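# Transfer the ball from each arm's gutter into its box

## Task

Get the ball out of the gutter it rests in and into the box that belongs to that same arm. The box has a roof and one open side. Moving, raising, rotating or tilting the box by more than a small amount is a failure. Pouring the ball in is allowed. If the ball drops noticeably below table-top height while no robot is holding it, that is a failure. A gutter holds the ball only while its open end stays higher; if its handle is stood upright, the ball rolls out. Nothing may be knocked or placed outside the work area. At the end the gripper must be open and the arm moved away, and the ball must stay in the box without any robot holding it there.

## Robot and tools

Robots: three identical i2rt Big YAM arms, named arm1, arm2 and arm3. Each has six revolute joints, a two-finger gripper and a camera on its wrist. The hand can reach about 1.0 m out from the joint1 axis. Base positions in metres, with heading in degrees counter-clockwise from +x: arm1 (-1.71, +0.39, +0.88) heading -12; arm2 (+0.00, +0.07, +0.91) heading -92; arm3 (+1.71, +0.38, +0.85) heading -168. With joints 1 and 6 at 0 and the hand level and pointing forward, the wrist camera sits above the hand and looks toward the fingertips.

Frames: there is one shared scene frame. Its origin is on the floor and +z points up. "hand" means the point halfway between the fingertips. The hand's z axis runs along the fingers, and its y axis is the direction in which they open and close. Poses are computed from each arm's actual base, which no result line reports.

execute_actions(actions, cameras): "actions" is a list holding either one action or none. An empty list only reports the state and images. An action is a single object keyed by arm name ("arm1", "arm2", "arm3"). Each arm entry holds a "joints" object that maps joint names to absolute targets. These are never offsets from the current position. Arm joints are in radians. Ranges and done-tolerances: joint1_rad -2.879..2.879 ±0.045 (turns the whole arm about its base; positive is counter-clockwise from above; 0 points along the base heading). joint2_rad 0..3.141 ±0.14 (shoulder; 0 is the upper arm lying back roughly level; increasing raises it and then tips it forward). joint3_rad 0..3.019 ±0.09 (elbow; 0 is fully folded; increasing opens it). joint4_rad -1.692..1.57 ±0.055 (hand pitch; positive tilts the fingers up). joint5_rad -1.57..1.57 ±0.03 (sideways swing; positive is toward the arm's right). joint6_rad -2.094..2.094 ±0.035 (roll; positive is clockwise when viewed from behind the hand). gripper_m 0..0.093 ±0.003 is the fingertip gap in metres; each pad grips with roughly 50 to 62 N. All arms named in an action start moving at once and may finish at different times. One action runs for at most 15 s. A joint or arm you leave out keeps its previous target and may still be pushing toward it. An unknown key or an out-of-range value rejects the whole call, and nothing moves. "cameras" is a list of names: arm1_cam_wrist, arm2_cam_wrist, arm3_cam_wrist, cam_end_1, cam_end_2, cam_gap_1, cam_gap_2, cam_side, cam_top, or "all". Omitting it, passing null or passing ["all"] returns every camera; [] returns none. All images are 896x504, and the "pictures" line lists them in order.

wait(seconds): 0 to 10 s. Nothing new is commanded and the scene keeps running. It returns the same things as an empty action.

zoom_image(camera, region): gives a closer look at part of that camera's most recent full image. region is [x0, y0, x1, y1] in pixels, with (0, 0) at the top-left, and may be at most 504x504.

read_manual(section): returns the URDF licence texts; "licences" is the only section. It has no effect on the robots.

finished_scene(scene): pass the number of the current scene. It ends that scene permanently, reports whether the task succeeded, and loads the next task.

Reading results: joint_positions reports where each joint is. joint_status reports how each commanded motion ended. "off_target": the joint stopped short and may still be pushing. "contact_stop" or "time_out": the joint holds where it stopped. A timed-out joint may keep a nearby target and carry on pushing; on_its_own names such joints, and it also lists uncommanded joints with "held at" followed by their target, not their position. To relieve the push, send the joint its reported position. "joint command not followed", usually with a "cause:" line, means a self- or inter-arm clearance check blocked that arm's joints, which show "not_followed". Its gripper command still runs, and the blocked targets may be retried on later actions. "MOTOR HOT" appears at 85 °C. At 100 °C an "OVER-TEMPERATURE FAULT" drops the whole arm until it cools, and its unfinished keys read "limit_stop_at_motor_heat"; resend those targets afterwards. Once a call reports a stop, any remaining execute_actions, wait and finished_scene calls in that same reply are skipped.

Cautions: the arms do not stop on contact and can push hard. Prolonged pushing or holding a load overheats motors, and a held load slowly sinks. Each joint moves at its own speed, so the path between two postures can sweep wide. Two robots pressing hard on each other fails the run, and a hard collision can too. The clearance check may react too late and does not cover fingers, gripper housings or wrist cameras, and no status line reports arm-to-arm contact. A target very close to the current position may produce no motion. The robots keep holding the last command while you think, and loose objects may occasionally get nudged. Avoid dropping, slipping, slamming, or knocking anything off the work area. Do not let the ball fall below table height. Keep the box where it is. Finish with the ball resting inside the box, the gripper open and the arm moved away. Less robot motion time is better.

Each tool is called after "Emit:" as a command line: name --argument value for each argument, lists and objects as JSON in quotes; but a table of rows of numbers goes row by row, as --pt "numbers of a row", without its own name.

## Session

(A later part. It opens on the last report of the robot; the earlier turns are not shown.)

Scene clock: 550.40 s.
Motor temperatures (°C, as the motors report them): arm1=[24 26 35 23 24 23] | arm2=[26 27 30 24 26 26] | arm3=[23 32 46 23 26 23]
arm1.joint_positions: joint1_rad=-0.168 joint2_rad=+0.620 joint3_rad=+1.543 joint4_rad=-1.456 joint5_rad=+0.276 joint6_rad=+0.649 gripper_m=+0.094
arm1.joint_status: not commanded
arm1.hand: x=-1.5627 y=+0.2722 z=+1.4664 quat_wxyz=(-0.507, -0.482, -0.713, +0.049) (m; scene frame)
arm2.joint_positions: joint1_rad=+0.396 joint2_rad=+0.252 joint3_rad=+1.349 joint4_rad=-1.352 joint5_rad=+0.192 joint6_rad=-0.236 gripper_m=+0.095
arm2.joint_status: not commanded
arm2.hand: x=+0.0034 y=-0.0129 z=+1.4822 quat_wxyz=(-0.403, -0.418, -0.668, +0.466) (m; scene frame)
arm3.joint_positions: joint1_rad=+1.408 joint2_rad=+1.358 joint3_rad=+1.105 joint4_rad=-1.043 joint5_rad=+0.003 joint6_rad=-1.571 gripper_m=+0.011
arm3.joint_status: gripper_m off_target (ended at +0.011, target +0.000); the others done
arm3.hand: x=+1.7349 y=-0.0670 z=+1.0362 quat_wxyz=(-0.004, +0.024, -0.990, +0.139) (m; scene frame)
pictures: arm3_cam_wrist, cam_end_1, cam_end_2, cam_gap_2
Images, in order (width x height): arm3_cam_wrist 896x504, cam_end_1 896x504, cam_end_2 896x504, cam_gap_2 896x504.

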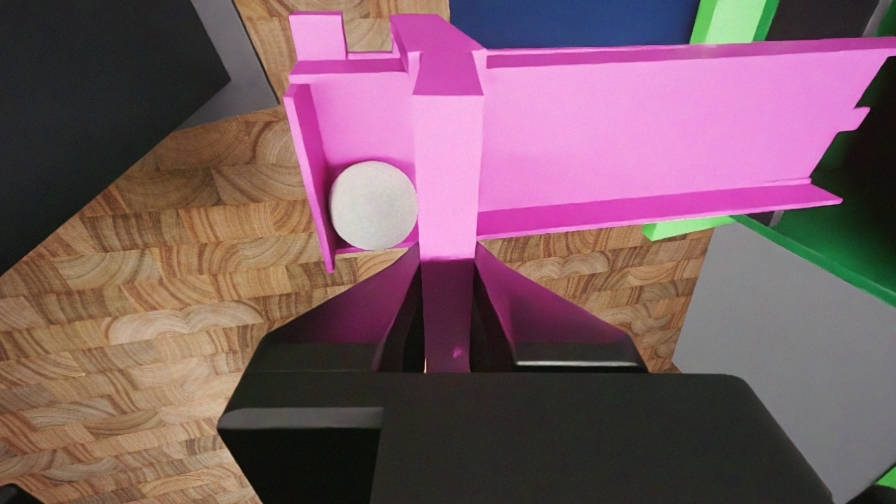

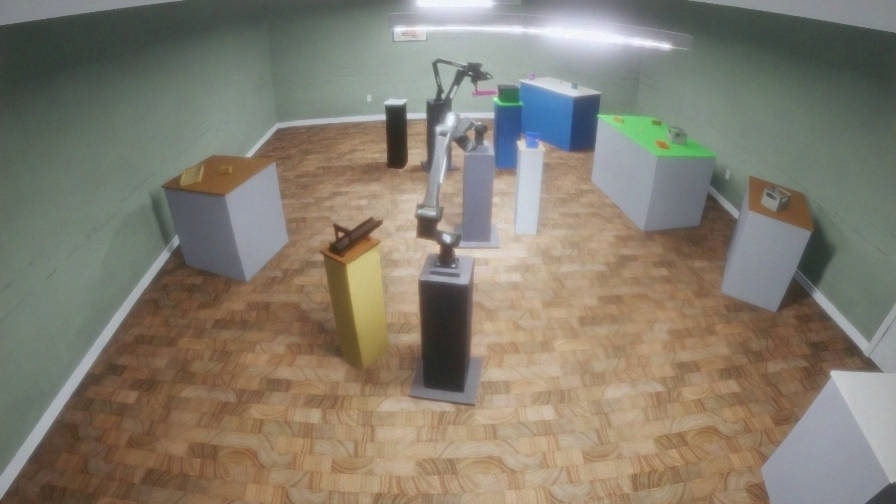

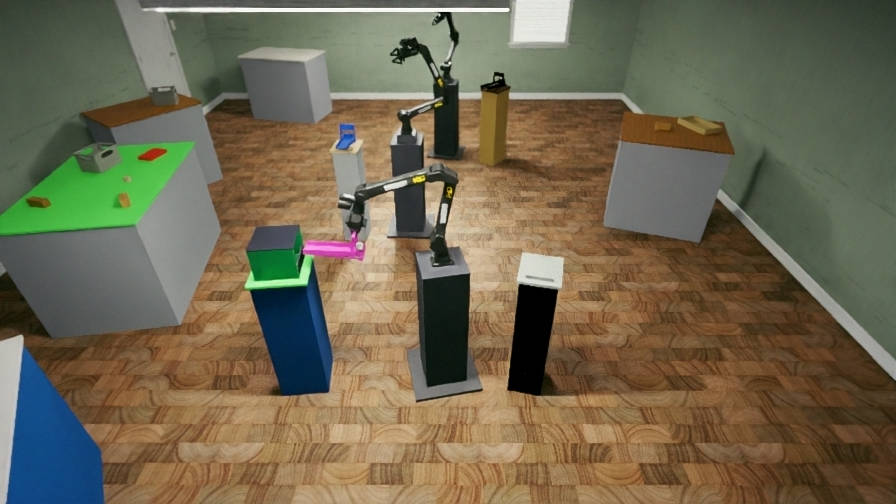

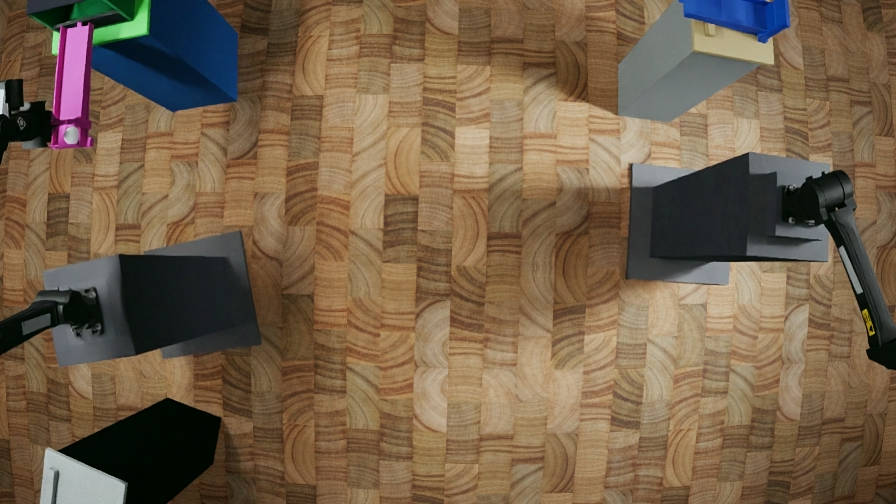

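Emit:
zoom_image --camera "cam_end_2" --region '[280, 210, 380, 290]'

Emit:
zoom_image --camera "cam_end_1" --region '[465, 75, 530, 112]'

Emit:
zoom_image --camera "cam_gap_2" --region '[10, 0, 160, 90]'

Emit:
zoom_image --camera "arm3_cam_wrist" --region '[620, 0, 896, 320]'

Region (280, 210, 380, 290) of cam_end_2's 896x504 image, scaled by 5.040, with more detail than that image has; it fills the top 403 rows of this view, and the rest is white.

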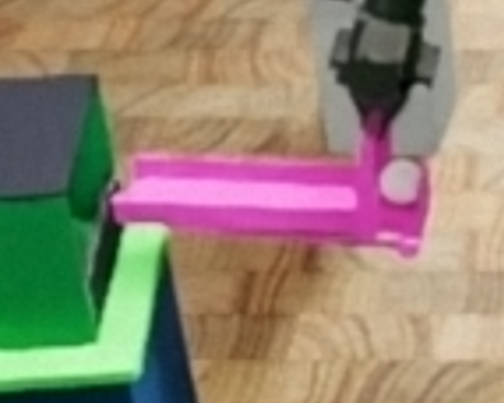

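Region (465, 75, 530, 112) of cam_end_1's 896x504 image, scaled by 7.754, with more detail than that image has; it fills the top 287 rows of this view, and the rest is white.

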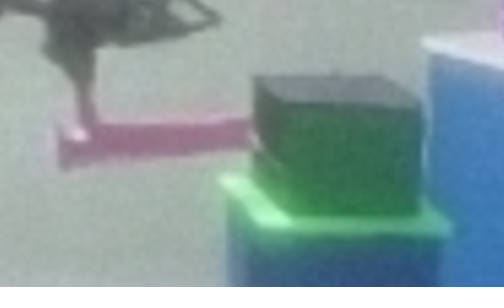

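Region (10, 0, 160, 90) of cam_gap_2's 896x504 image, scaled by 3.360, with more detail than that image has; it fills the top 302 rows of this view, and the rest is white.

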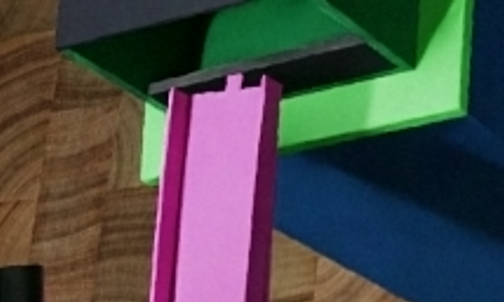

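Region (620, 0, 896, 320) of arm3_cam_wrist's 896x504 image, scaled by 1.575, with more detail than that image has; it fills the left 435 columns of this view, and the rest is white.

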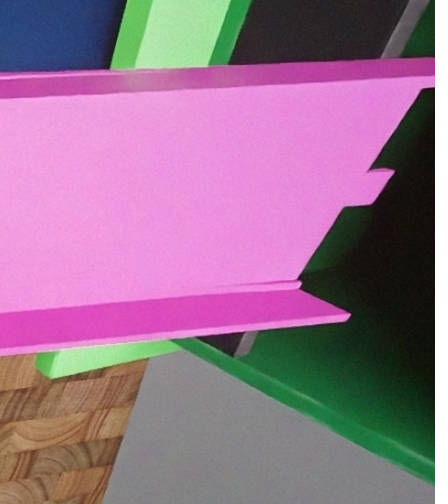

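Emit:
execute_actions --actions '[{"arm3": {"joints": {"joint2_rad": 1.475, "joint3_rad": 1.303, "gripper_m": 0.0}}}]' --cameras '["arm3_cam_wrist", "cam_end_2", "cam_gap_2", "cam_end_1"]'

Scene clock: 595.83 s.
Motor temperatures (°C, as the motors report them): arm1=[24 26 35 23 24 23] | arm2=[26 27 30 24 26 26] | arm3=[23 32 48 23 25 23]
arm1.joint_positions: joint1_rad=-0.168 joint2_rad=+0.620 joint3_rad=+1.543 joint4_rad=-1.456 joint5_rad=+0.276 joint6_rad=+0.649 gripper_m=+0.094
arm1.joint_status: not commanded
arm1.hand: x=-1.5627 y=+0.2722 z=+1.4664 quat_wxyz=(-0.507, -0.482, -0.713, +0.049) (m; scene frame)
arm2.joint_positions: joint1_rad=+0.396 joint2_rad=+0.252 joint3_rad=+1.349 joint4_rad=-1.352 joint5_rad=+0.192 joint6_rad=-0.236 gripper_m=+0.095
arm2.joint_status: not commanded
arm2.hand: x=+0.0034 y=-0.0129 z=+1.4822 quat_wxyz=(-0.403, -0.418, -0.668, +0.466) (m; scene frame)
arm3.joint_positions: joint1_rad=+1.408 joint2_rad=+1.491 joint3_rad=+1.235 joint4_rad=-1.045 joint5_rad=+0.003 joint6_rad=-1.571 gripper_m=+0.011
arm3.joint_status: gripper_m off_target (ended at +0.011, target +0.000); the others done
arm3.hand: x=+1.7373 y=-0.1166 z=+1.0334 quat_wxyz=(-0.004, +0.024, -0.990, +0.136) (m; scene frame)
pictures: arm3_cam_wrist, cam_end_1, cam_end_2, cam_gap_2
Images, in order (width x height): arm3_cam_wrist 896x504, cam_end_1 896x504, cam_end_2 896x504, cam_gap_2 896x504.

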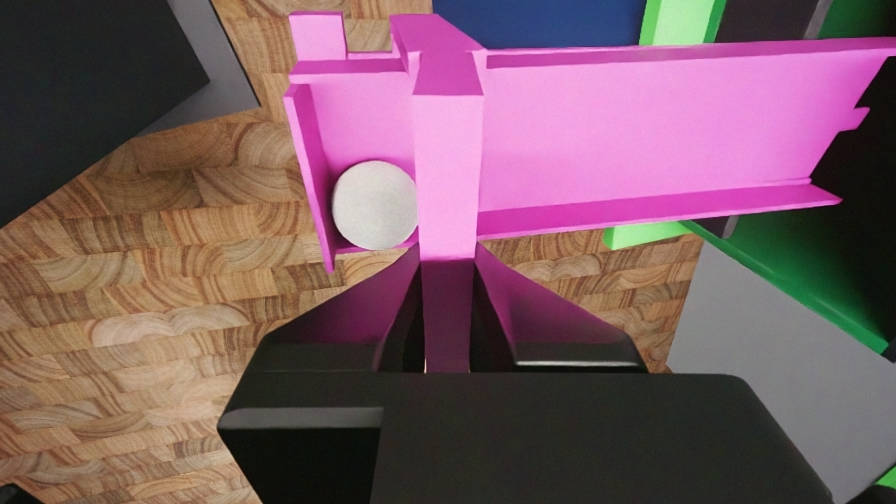

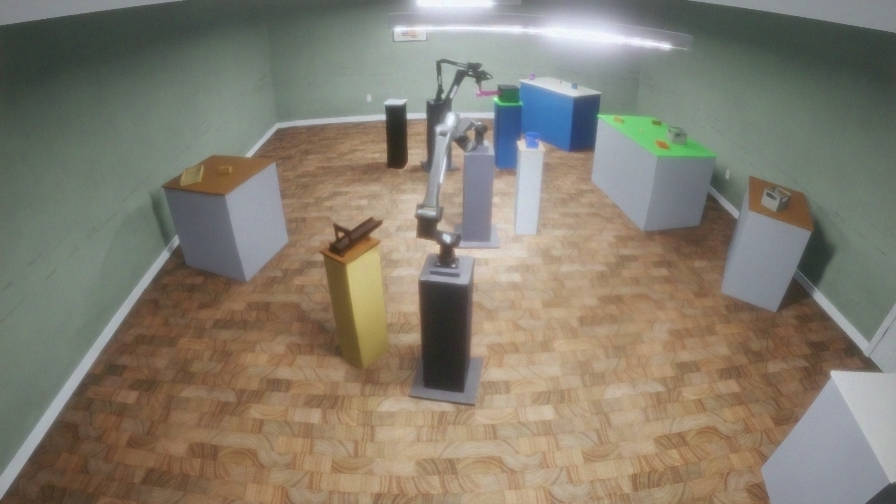

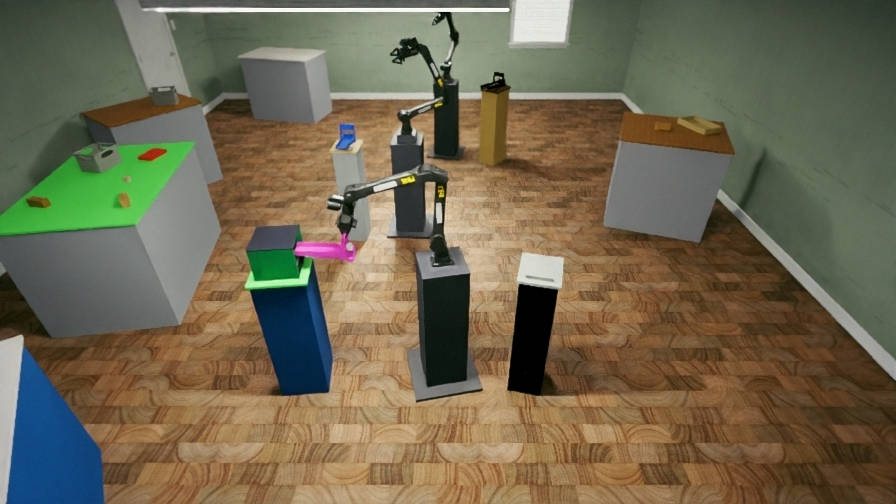

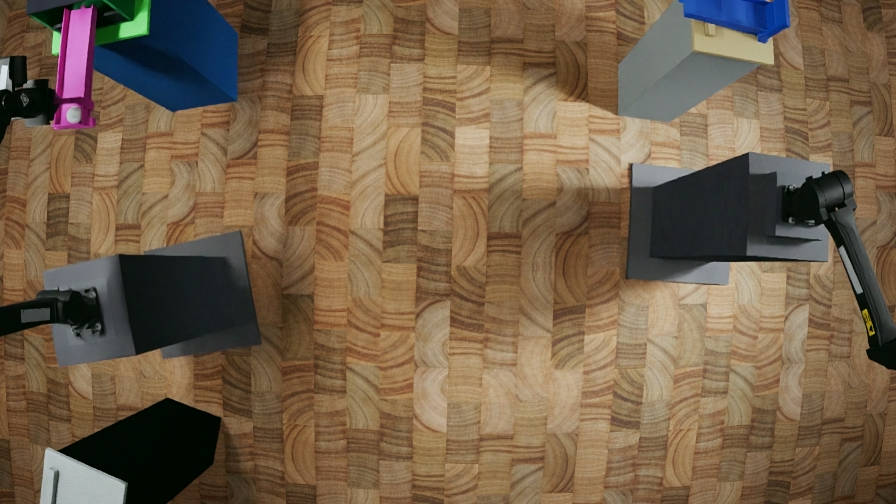

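Emit:
zoom_image --camera "cam_end_2" --region '[270, 210, 370, 290]'

Emit:
zoom_image --camera "cam_end_1" --region '[465, 75, 530, 112]'

Emit:
zoom_image --camera "cam_gap_2" --region '[10, 0, 160, 90]'

Emit:
zoom_image --camera "arm3_cam_wrist" --region '[590, 0, 896, 380]'

Region (270, 210, 370, 290) of cam_end_2's 896x504 image, scaled by 5.040, with more detail than that image has; it fills the top 403 rows of this view, and the rest is white.

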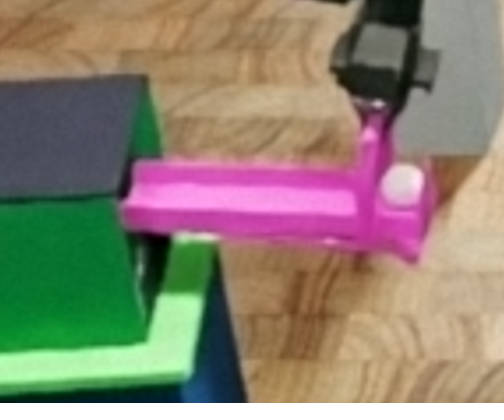

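Region (465, 75, 530, 112) of cam_end_1's 896x504 image, scaled by 7.754, with more detail than that image has; it fills the top 287 rows of this view, and the rest is white.

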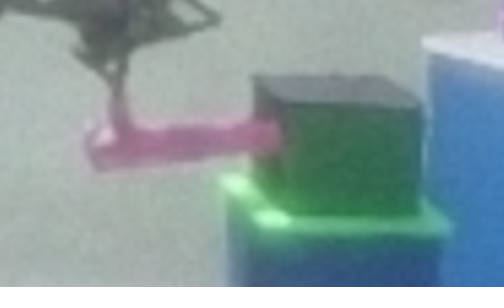

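Region (10, 0, 160, 90) of cam_gap_2's 896x504 image, scaled by 3.360, with more detail than that image has; it fills the top 302 rows of this view, and the rest is white.

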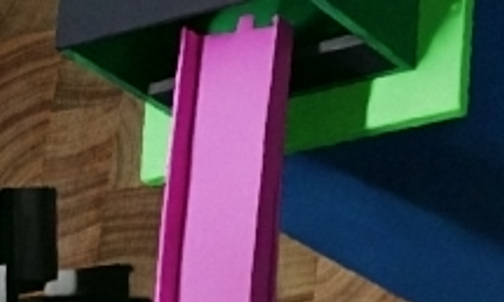

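Region (590, 0, 896, 380) of arm3_cam_wrist's 896x504 image, scaled by 1.326, with more detail than that image has; it fills the left 406 columns of this view, and the rest is white.

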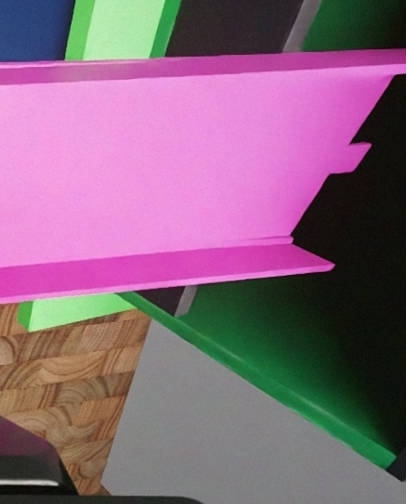

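Emit:
execute_actions --actions '[{"arm3": {"joints": {"joint2_rad": 1.592, "joint3_rad": 1.445, "gripper_m": 0.0}}}]' --cameras '["arm3_cam_wrist", "cam_end_2", "cam_gap_2", "cam_end_1"]'

Scene clock: 640.47 s.
Motor temperatures (°C, as the motors report them): arm1=[24 26 36 23 24 23] | arm2=[26 27 31 24 26 26] | arm3=[23 32 49 24 25 23]
arm1.joint_positions: joint1_rad=-0.168 joint2_rad=+0.620 joint3_rad=+1.543 joint4_rad=-1.456 joint5_rad=+0.276 joint6_rad=+0.649 gripper_m=+0.094
arm1.joint_status: not commanded
arm1.hand: x=-1.5627 y=+0.2722 z=+1.4664 quat_wxyz=(-0.507, -0.482, -0.713, +0.049) (m; scene frame)
arm2.joint_positions: joint1_rad=+0.396 joint2_rad=+0.252 joint3_rad=+1.349 joint4_rad=-1.352 joint5_rad=+0.192 joint6_rad=-0.236 gripper_m=+0.095
arm2.joint_status: not commanded
arm2.hand: x=+0.0034 y=-0.0129 z=+1.4822 quat_wxyz=(-0.403, -0.418, -0.668, +0.466) (m; scene frame)
arm3.joint_positions: joint1_rad=+1.408 joint2_rad=+1.609 joint3_rad=+1.372 joint4_rad=-1.046 joint5_rad=+0.003 joint6_rad=-1.571 gripper_m=+0.011
arm3.joint_status: gripper_m off_target (ended at +0.011, target +0.000); the others done
arm3.hand: x=+1.7397 y=-0.1675 z=+1.0351 quat_wxyz=(-0.004, +0.024, -0.989, +0.146) (m; scene frame)
pictures: arm3_cam_wrist, cam_end_1, cam_end_2, cam_gap_2
Images, in order (width x height): arm3_cam_wrist 896x504, cam_end_1 896x504, cam_end_2 896x504, cam_gap_2 896x504.

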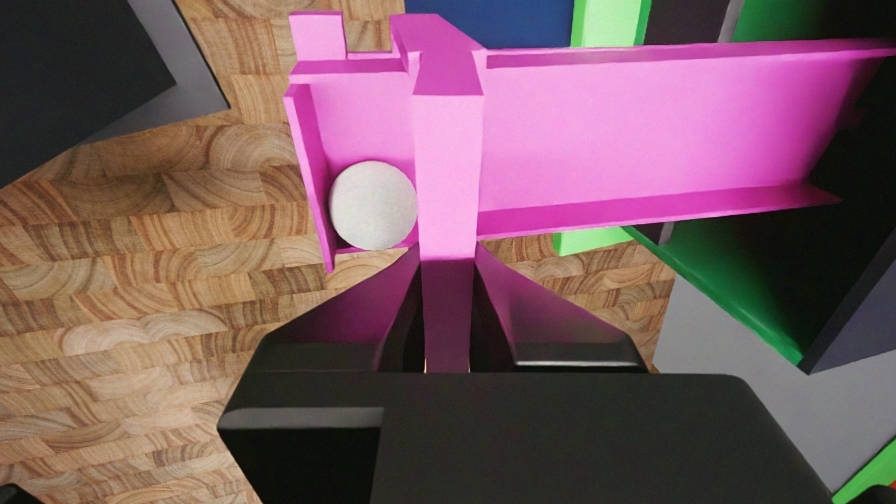

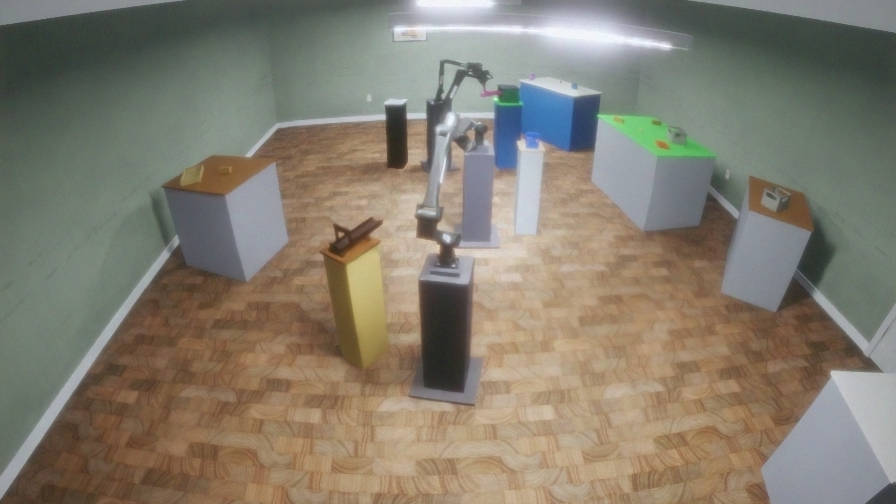

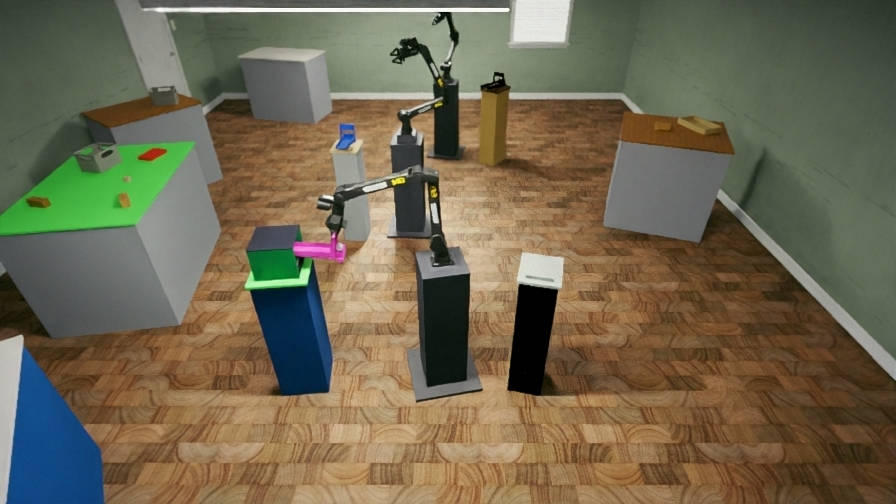

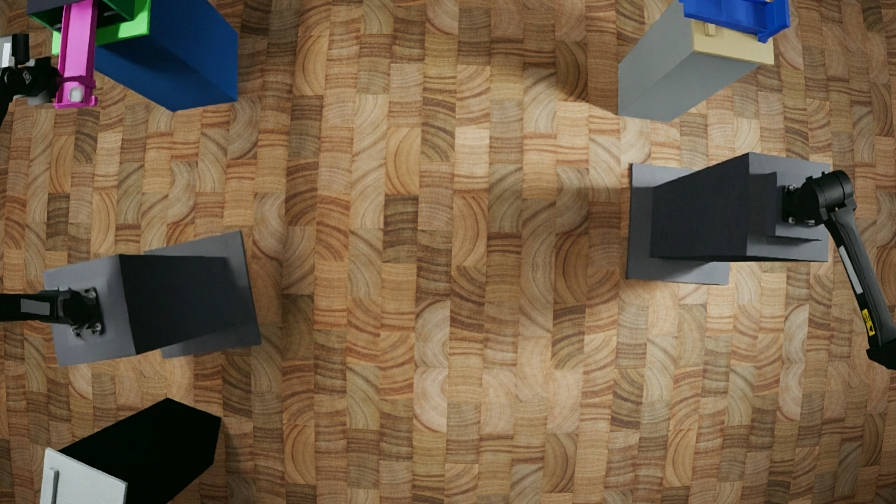

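Emit:
zoom_image --camera "arm3_cam_wrist" --region '[540, 180, 896, 400]'

Emit:
zoom_image --camera "cam_end_2" --region '[270, 210, 370, 290]'

Emit:
zoom_image --camera "cam_end_1" --region '[470, 78, 525, 110]'

Region (540, 180, 896, 400) of arm3_cam_wrist's 896x504 image, scaled by 1.416, with more detail than that image has; it fills the top 311 rows of this view, and the rest is white.

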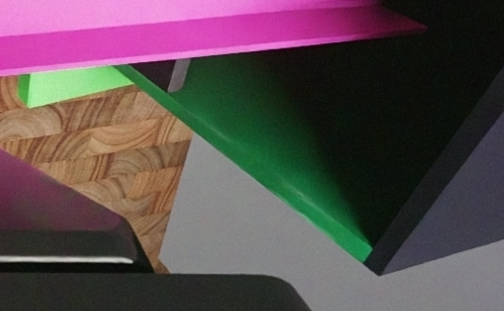

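Region (270, 210, 370, 290) of cam_end_2's 896x504 image, scaled by 5.040, with more detail than that image has; it fills the top 403 rows of this view, and the rest is white.

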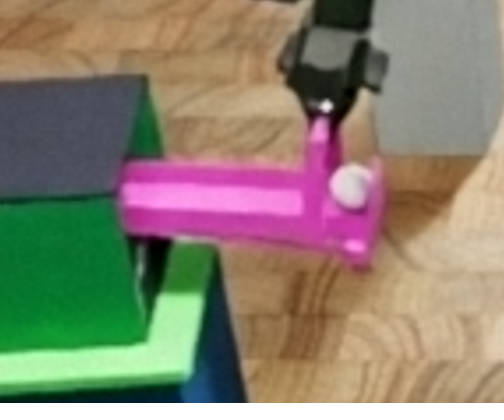

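Region (470, 78, 525, 110) of cam_end_1's 896x504 image, scaled by 9.164, with more detail than that image has; it fills the top 293 rows of this view, and the rest is white.

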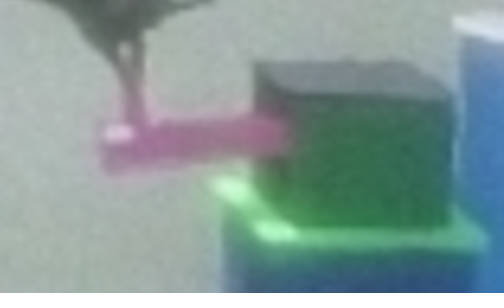

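Emit:
execute_actions --actions '[{"arm3": {"joints": {"joint3_rad": 1.527, "joint4_rad": -1.175, "gripper_m": 0.0}}}]' --cameras '["arm3_cam_wrist", "cam_end_2", "cam_end_1"]'

Scene clock: 700.57 s.
Motor temperatures (°C, as the motors report them): arm1=[24 27 36 23 24 23] | arm2=[26 27 31 24 26 26] | arm3=[23 33 52 24 25 23]
arm1.joint_positions: joint1_rad=-0.168 joint2_rad=+0.620 joint3_rad=+1.543 joint4_rad=-1.456 joint5_rad=+0.276 joint6_rad=+0.649 gripper_m=+0.094
arm1.joint_status: not commanded
arm1.hand: x=-1.5627 y=+0.2722 z=+1.4664 quat_wxyz=(-0.507, -0.482, -0.713, +0.049) (m; scene frame)
arm2.joint_positions: joint1_rad=+0.396 joint2_rad=+0.252 joint3_rad=+1.349 joint4_rad=-1.352 joint5_rad=+0.192 joint6_rad=-0.236 gripper_m=+0.095
arm2.joint_status: not commanded
arm2.hand: x=+0.0034 y=-0.0129 z=+1.4822 quat_wxyz=(-0.403, -0.418, -0.668, +0.466) (m; scene frame)
arm3.joint_positions: joint1_rad=+1.408 joint2_rad=+1.609 joint3_rad=+1.462 joint4_rad=-1.172 joint5_rad=+0.003 joint6_rad=-1.571 gripper_m=+0.011
arm3.joint_status: gripper_m off_target (ended at +0.011, target +0.000); the others done
arm3.hand: x=+1.7395 y=-0.1654 z=+1.0665 quat_wxyz=(-0.003, +0.024, -0.991, +0.128) (m; scene frame)
pictures: arm3_cam_wrist, cam_end_1, cam_end_2
Images, in order (width x height): arm3_cam_wrist 896x504, cam_end_1 896x504, cam_end_2 896x504.

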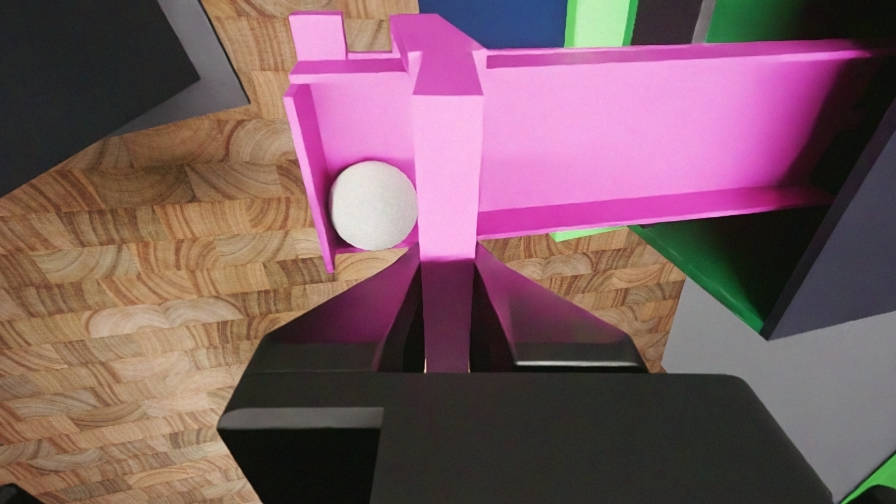

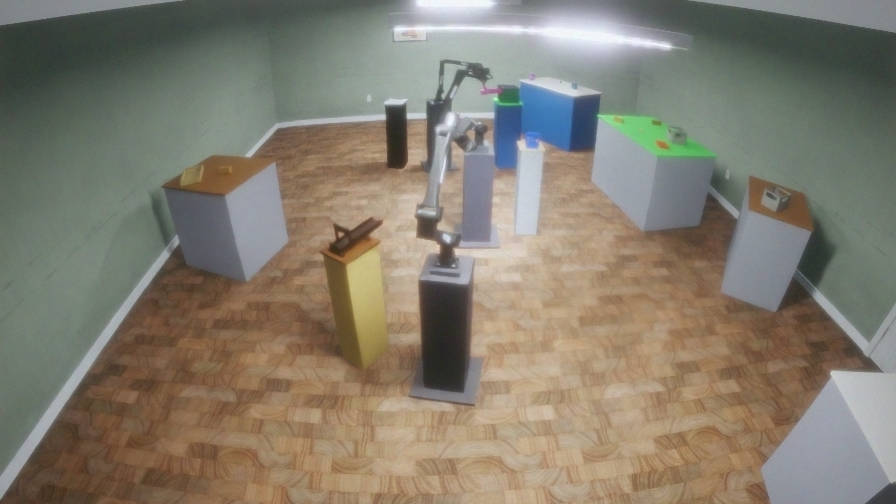

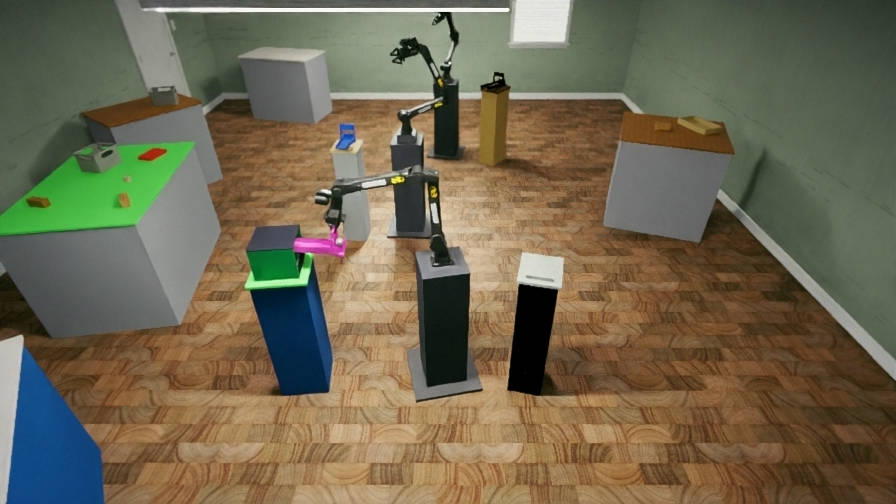

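Emit:
execute_actions --actions '[]' --cameras '["arm3_cam_wrist", "cam_gap_2", "cam_end_2"]'

Scene clock: 728.40 s.
Motor temperatures (°C, as the motors report them): arm1=[24 27 36 23 24 23] | arm2=[26 27 31 24 26 26] | arm3=[23 34 52 23 25 23]
arm1.joint_positions: joint1_rad=-0.168 joint2_rad=+0.620 joint3_rad=+1.543 joint4_rad=-1.456 joint5_rad=+0.276 joint6_rad=+0.649 gripper_m=+0.094
arm1.joint_status: not commanded
arm1.hand: x=-1.5627 y=+0.2722 z=+1.4664 quat_wxyz=(-0.507, -0.482, -0.713, +0.049) (m; scene frame)
arm2.joint_positions: joint1_rad=+0.396 joint2_rad=+0.252 joint3_rad=+1.349 joint4_rad=-1.352 joint5_rad=+0.192 joint6_rad=-0.236 gripper_m=+0.095
arm2.joint_status: not commanded
arm2.hand: x=+0.0034 y=-0.0129 z=+1.4822 quat_wxyz=(-0.403, -0.418, -0.668, +0.466) (m; scene frame)
arm3.joint_positions: joint1_rad=+1.408 joint2_rad=+1.609 joint3_rad=+1.462 joint4_rad=-1.172 joint5_rad=+0.003 joint6_rad=-1.571 gripper_m=+0.011
arm3.joint_status: gripper_m off_target (ended at +0.011, target +0.000); the others done
arm3.hand: x=+1.7395 y=-0.1654 z=+1.0665 quat_wxyz=(-0.003, +0.024, -0.991, +0.128) (m; scene frame)
pictures: arm3_cam_wrist, cam_end_2, cam_gap_2
Images, in order (width x height): arm3_cam_wrist 896x504, cam_end_2 896x504, cam_gap_2 896x504.

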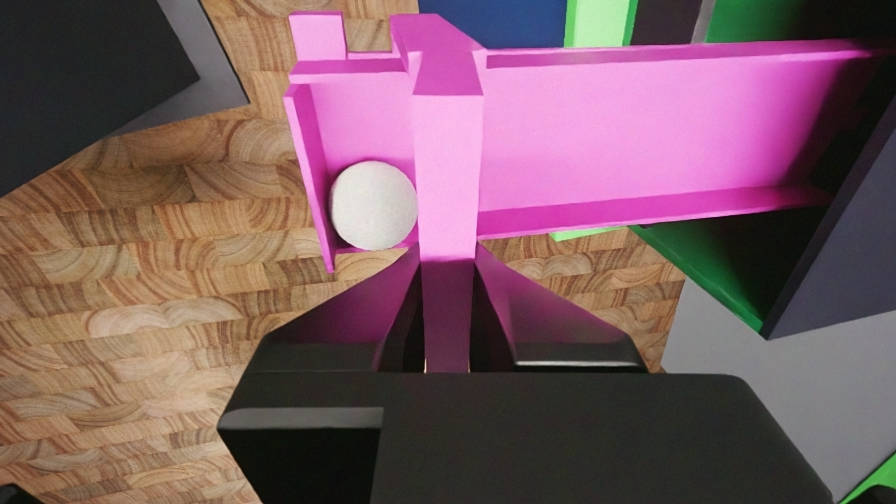

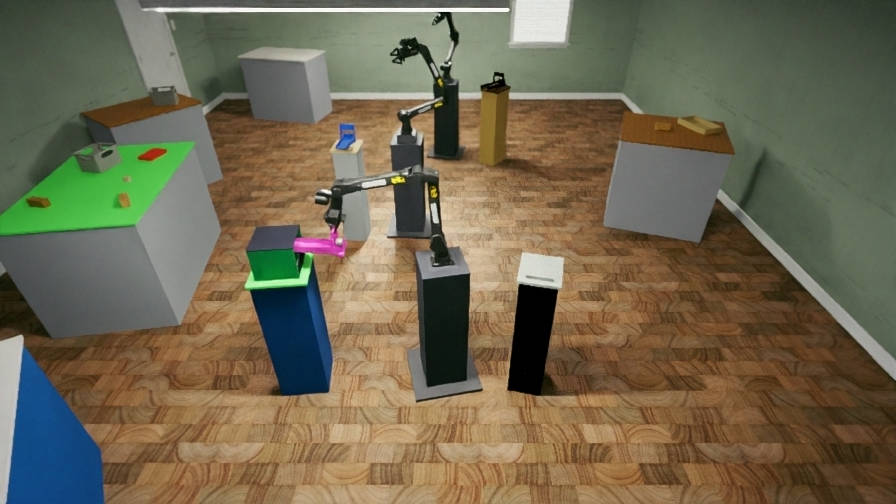

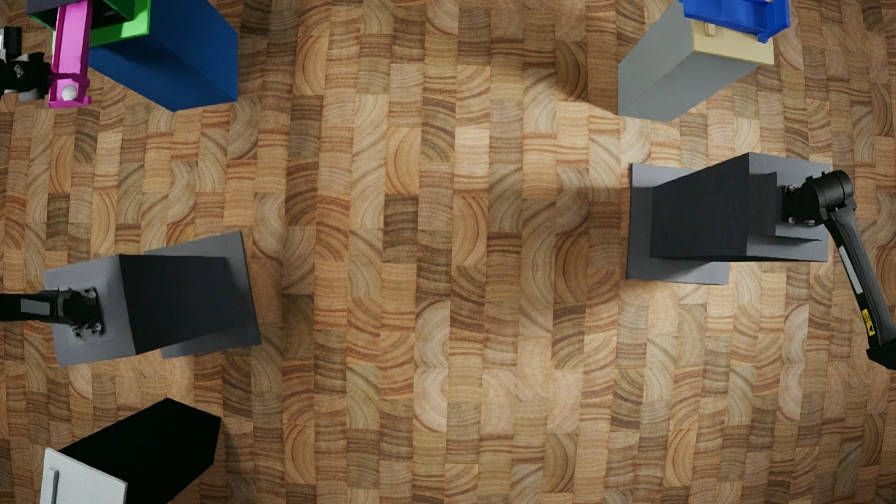

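Emit:
execute_actions --actions '[{"arm3": {"joints": {"joint1_rad": 1.41, "joint2_rad": 1.632, "joint3_rad": 1.622, "joint4_rad": -1.38, "joint5_rad": 0.0, "joint6_rad": -1.579, "gripper_m": 0.0}}}]' --cameras '["arm3_cam_wrist", "cam_gap_2", "cam_end_2"]'

Scene clock: 760.67 s.
Motor temperatures (°C, as the motors report them): arm1=[24 27 36 23 24 23] | arm2=[26 27 31 24 26 26] | arm3=[23 34 53 23 25 23]
arm1.joint_positions: joint1_rad=-0.168 joint2_rad=+0.620 joint3_rad=+1.543 joint4_rad=-1.456 joint5_rad=+0.276 joint6_rad=+0.649 gripper_m=+0.094
arm1.joint_status: not commanded
arm1.hand: x=-1.5627 y=+0.2722 z=+1.4664 quat_wxyz=(-0.507, -0.482, -0.713, +0.049) (m; scene frame)
arm2.joint_positions: joint1_rad=+0.396 joint2_rad=+0.252 joint3_rad=+1.349 joint4_rad=-1.352 joint5_rad=+0.192 joint6_rad=-0.236 gripper_m=+0.095
arm2.joint_status: not commanded
arm2.hand: x=+0.0034 y=-0.0129 z=+1.4822 quat_wxyz=(-0.403, -0.418, -0.668, +0.466) (m; scene frame)
arm3.joint_positions: joint1_rad=+1.408 joint2_rad=+1.645 joint3_rad=+1.550 joint4_rad=-1.375 joint5_rad=+0.003 joint6_rad=-1.571 gripper_m=+0.011
arm3.joint_status: gripper_m off_target (ended at +0.011, target +0.000); the others done
arm3.hand: x=+1.7385 y=-0.1446 z=+1.0761 quat_wxyz=(-0.002, +0.024, -0.998, +0.052) (m; scene frame)
pictures: arm3_cam_wrist, cam_end_2, cam_gap_2
Images, in order (width x height): arm3_cam_wrist 896x504, cam_end_2 896x504, cam_gap_2 896x504.

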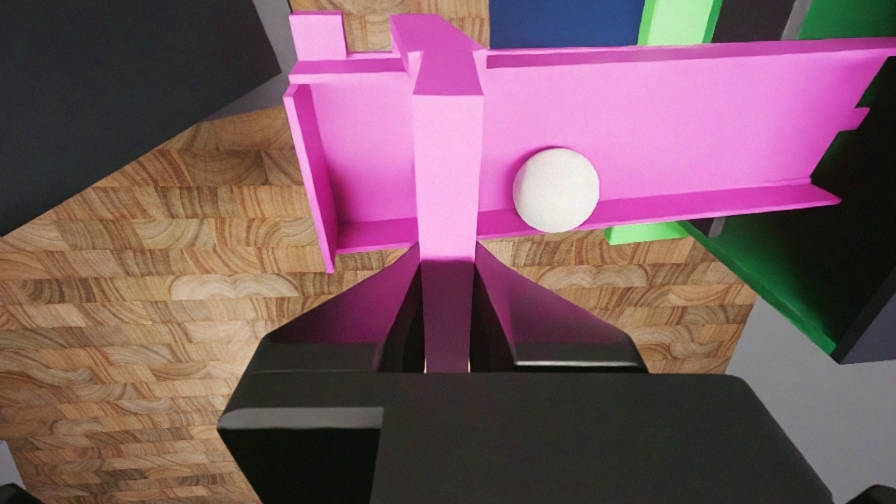

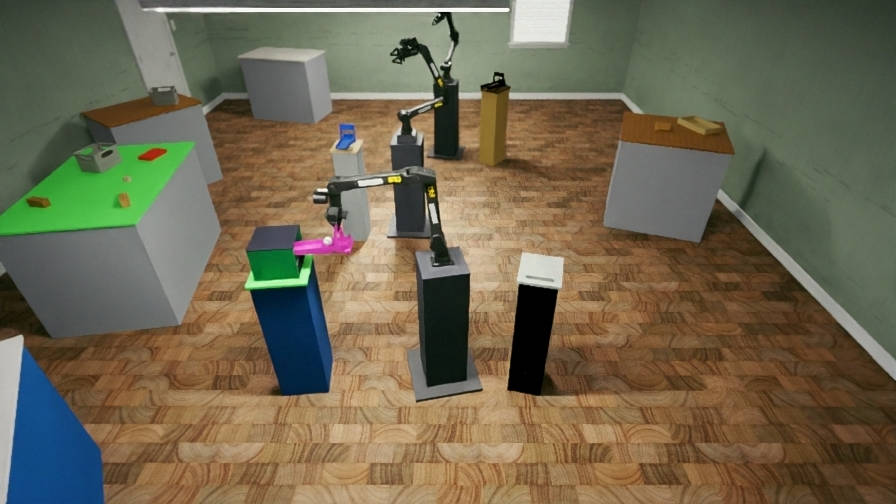

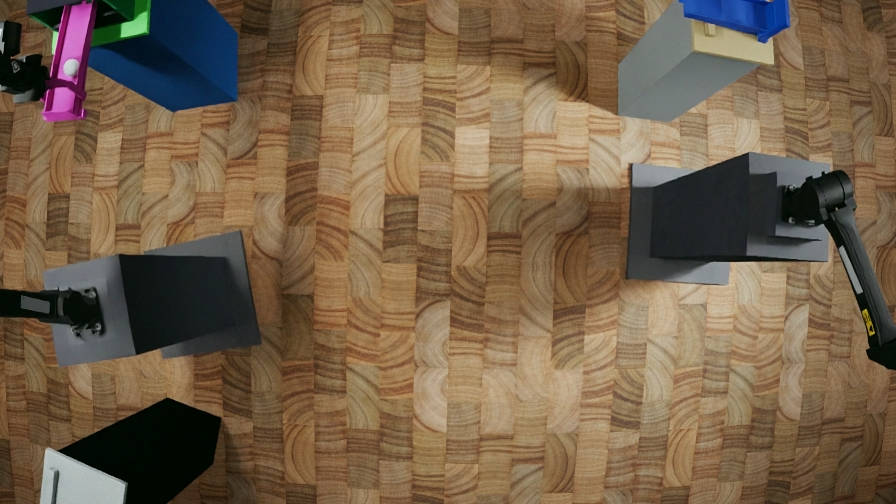

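The ball is rolling. Checking the state.

Emit:
execute_actions --actions '[]' --cameras '["arm3_cam_wrist", "cam_gap_2", "cam_end_2", "cam_top"]'

Scene clock: 762.93 s.
Motor temperatures (°C, as the motors report them): arm1=[24 27 36 23 24 23] | arm2=[26 27 31 24 26 26] | arm3=[23 34 53 23 25 23]
arm1.joint_positions: joint1_rad=-0.168 joint2_rad=+0.620 joint3_rad=+1.543 joint4_rad=-1.456 joint5_rad=+0.276 joint6_rad=+0.649 gripper_m=+0.094
arm1.joint_status: not commanded
arm1.hand: x=-1.5627 y=+0.2722 z=+1.4664 quat_wxyz=(-0.507, -0.482, -0.713, +0.049) (m; scene frame)
arm2.joint_positions: joint1_rad=+0.396 joint2_rad=+0.252 joint3_rad=+1.349 joint4_rad=-1.352 joint5_rad=+0.192 joint6_rad=-0.236 gripper_m=+0.095
arm2.joint_status: not commanded
arm2.hand: x=+0.0034 y=-0.0129 z=+1.4822 quat_wxyz=(-0.403, -0.418, -0.668, +0.466) (m; scene frame)
arm3.joint_positions: joint1_rad=+1.408 joint2_rad=+1.645 joint3_rad=+1.550 joint4_rad=-1.377 joint5_rad=+0.003 joint6_rad=-1.571 gripper_m=+0.011
arm3.joint_status: gripper_m off_target (ended at +0.011, target +0.000); the others done
arm3.hand: x=+1.7385 y=-0.1442 z=+1.0760 quat_wxyz=(-0.002, +0.024, -0.998, +0.052) (m; scene frame)
pictures: arm3_cam_wrist, cam_end_2, cam_gap_2, cam_top
Images, in order (width x height): arm3_cam_wrist 896x504, cam_end_2 896x504, cam_gap_2 896x504, cam_top 896x504.

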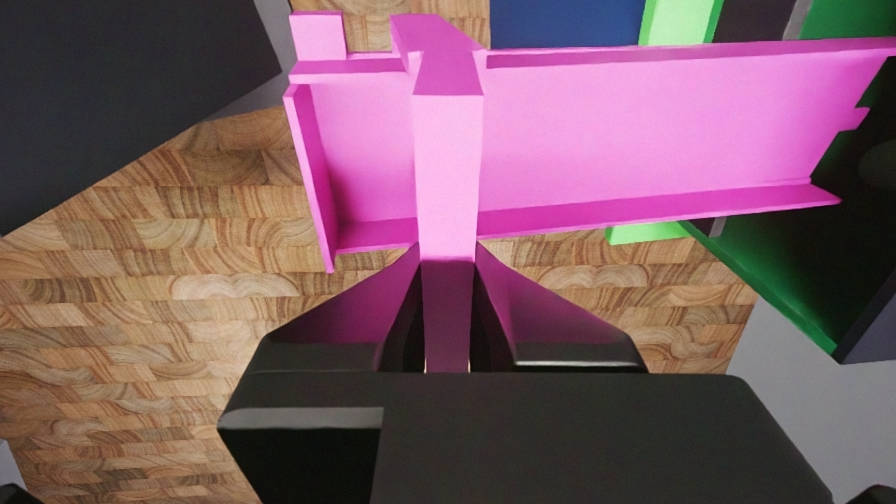

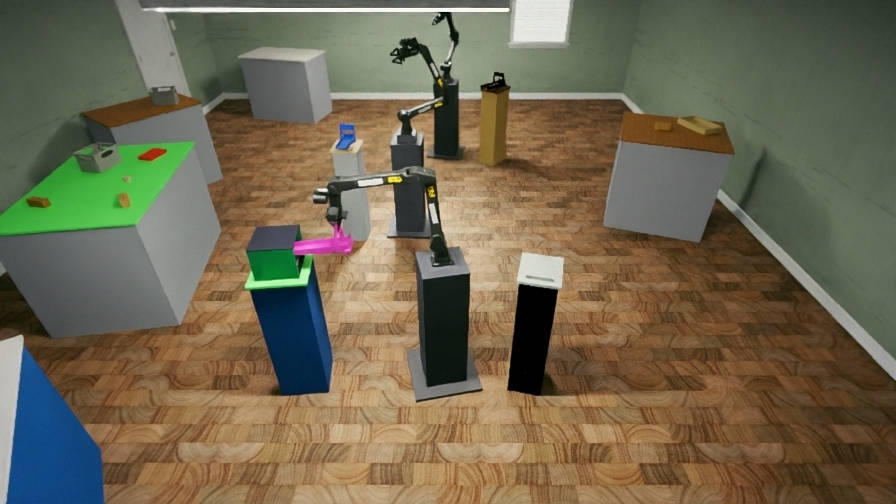

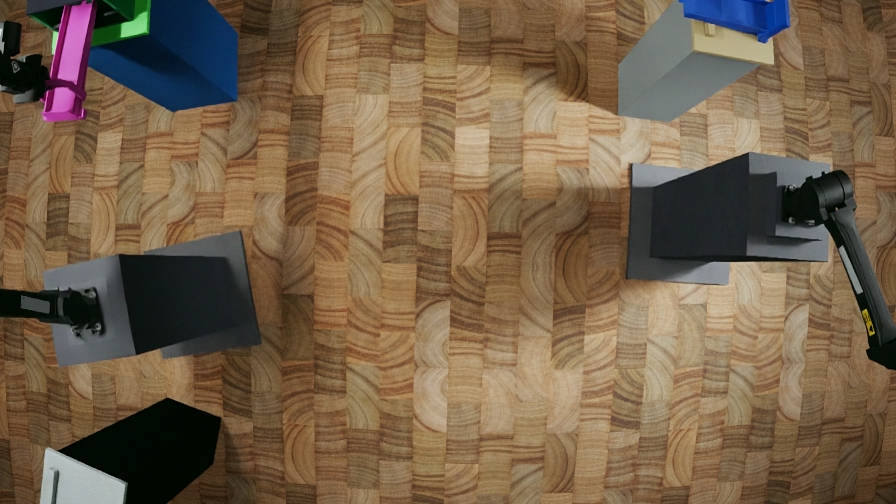

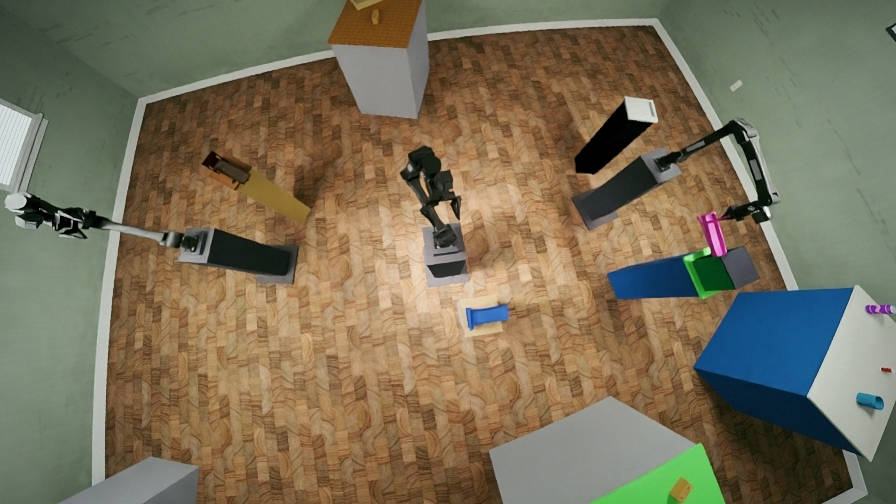

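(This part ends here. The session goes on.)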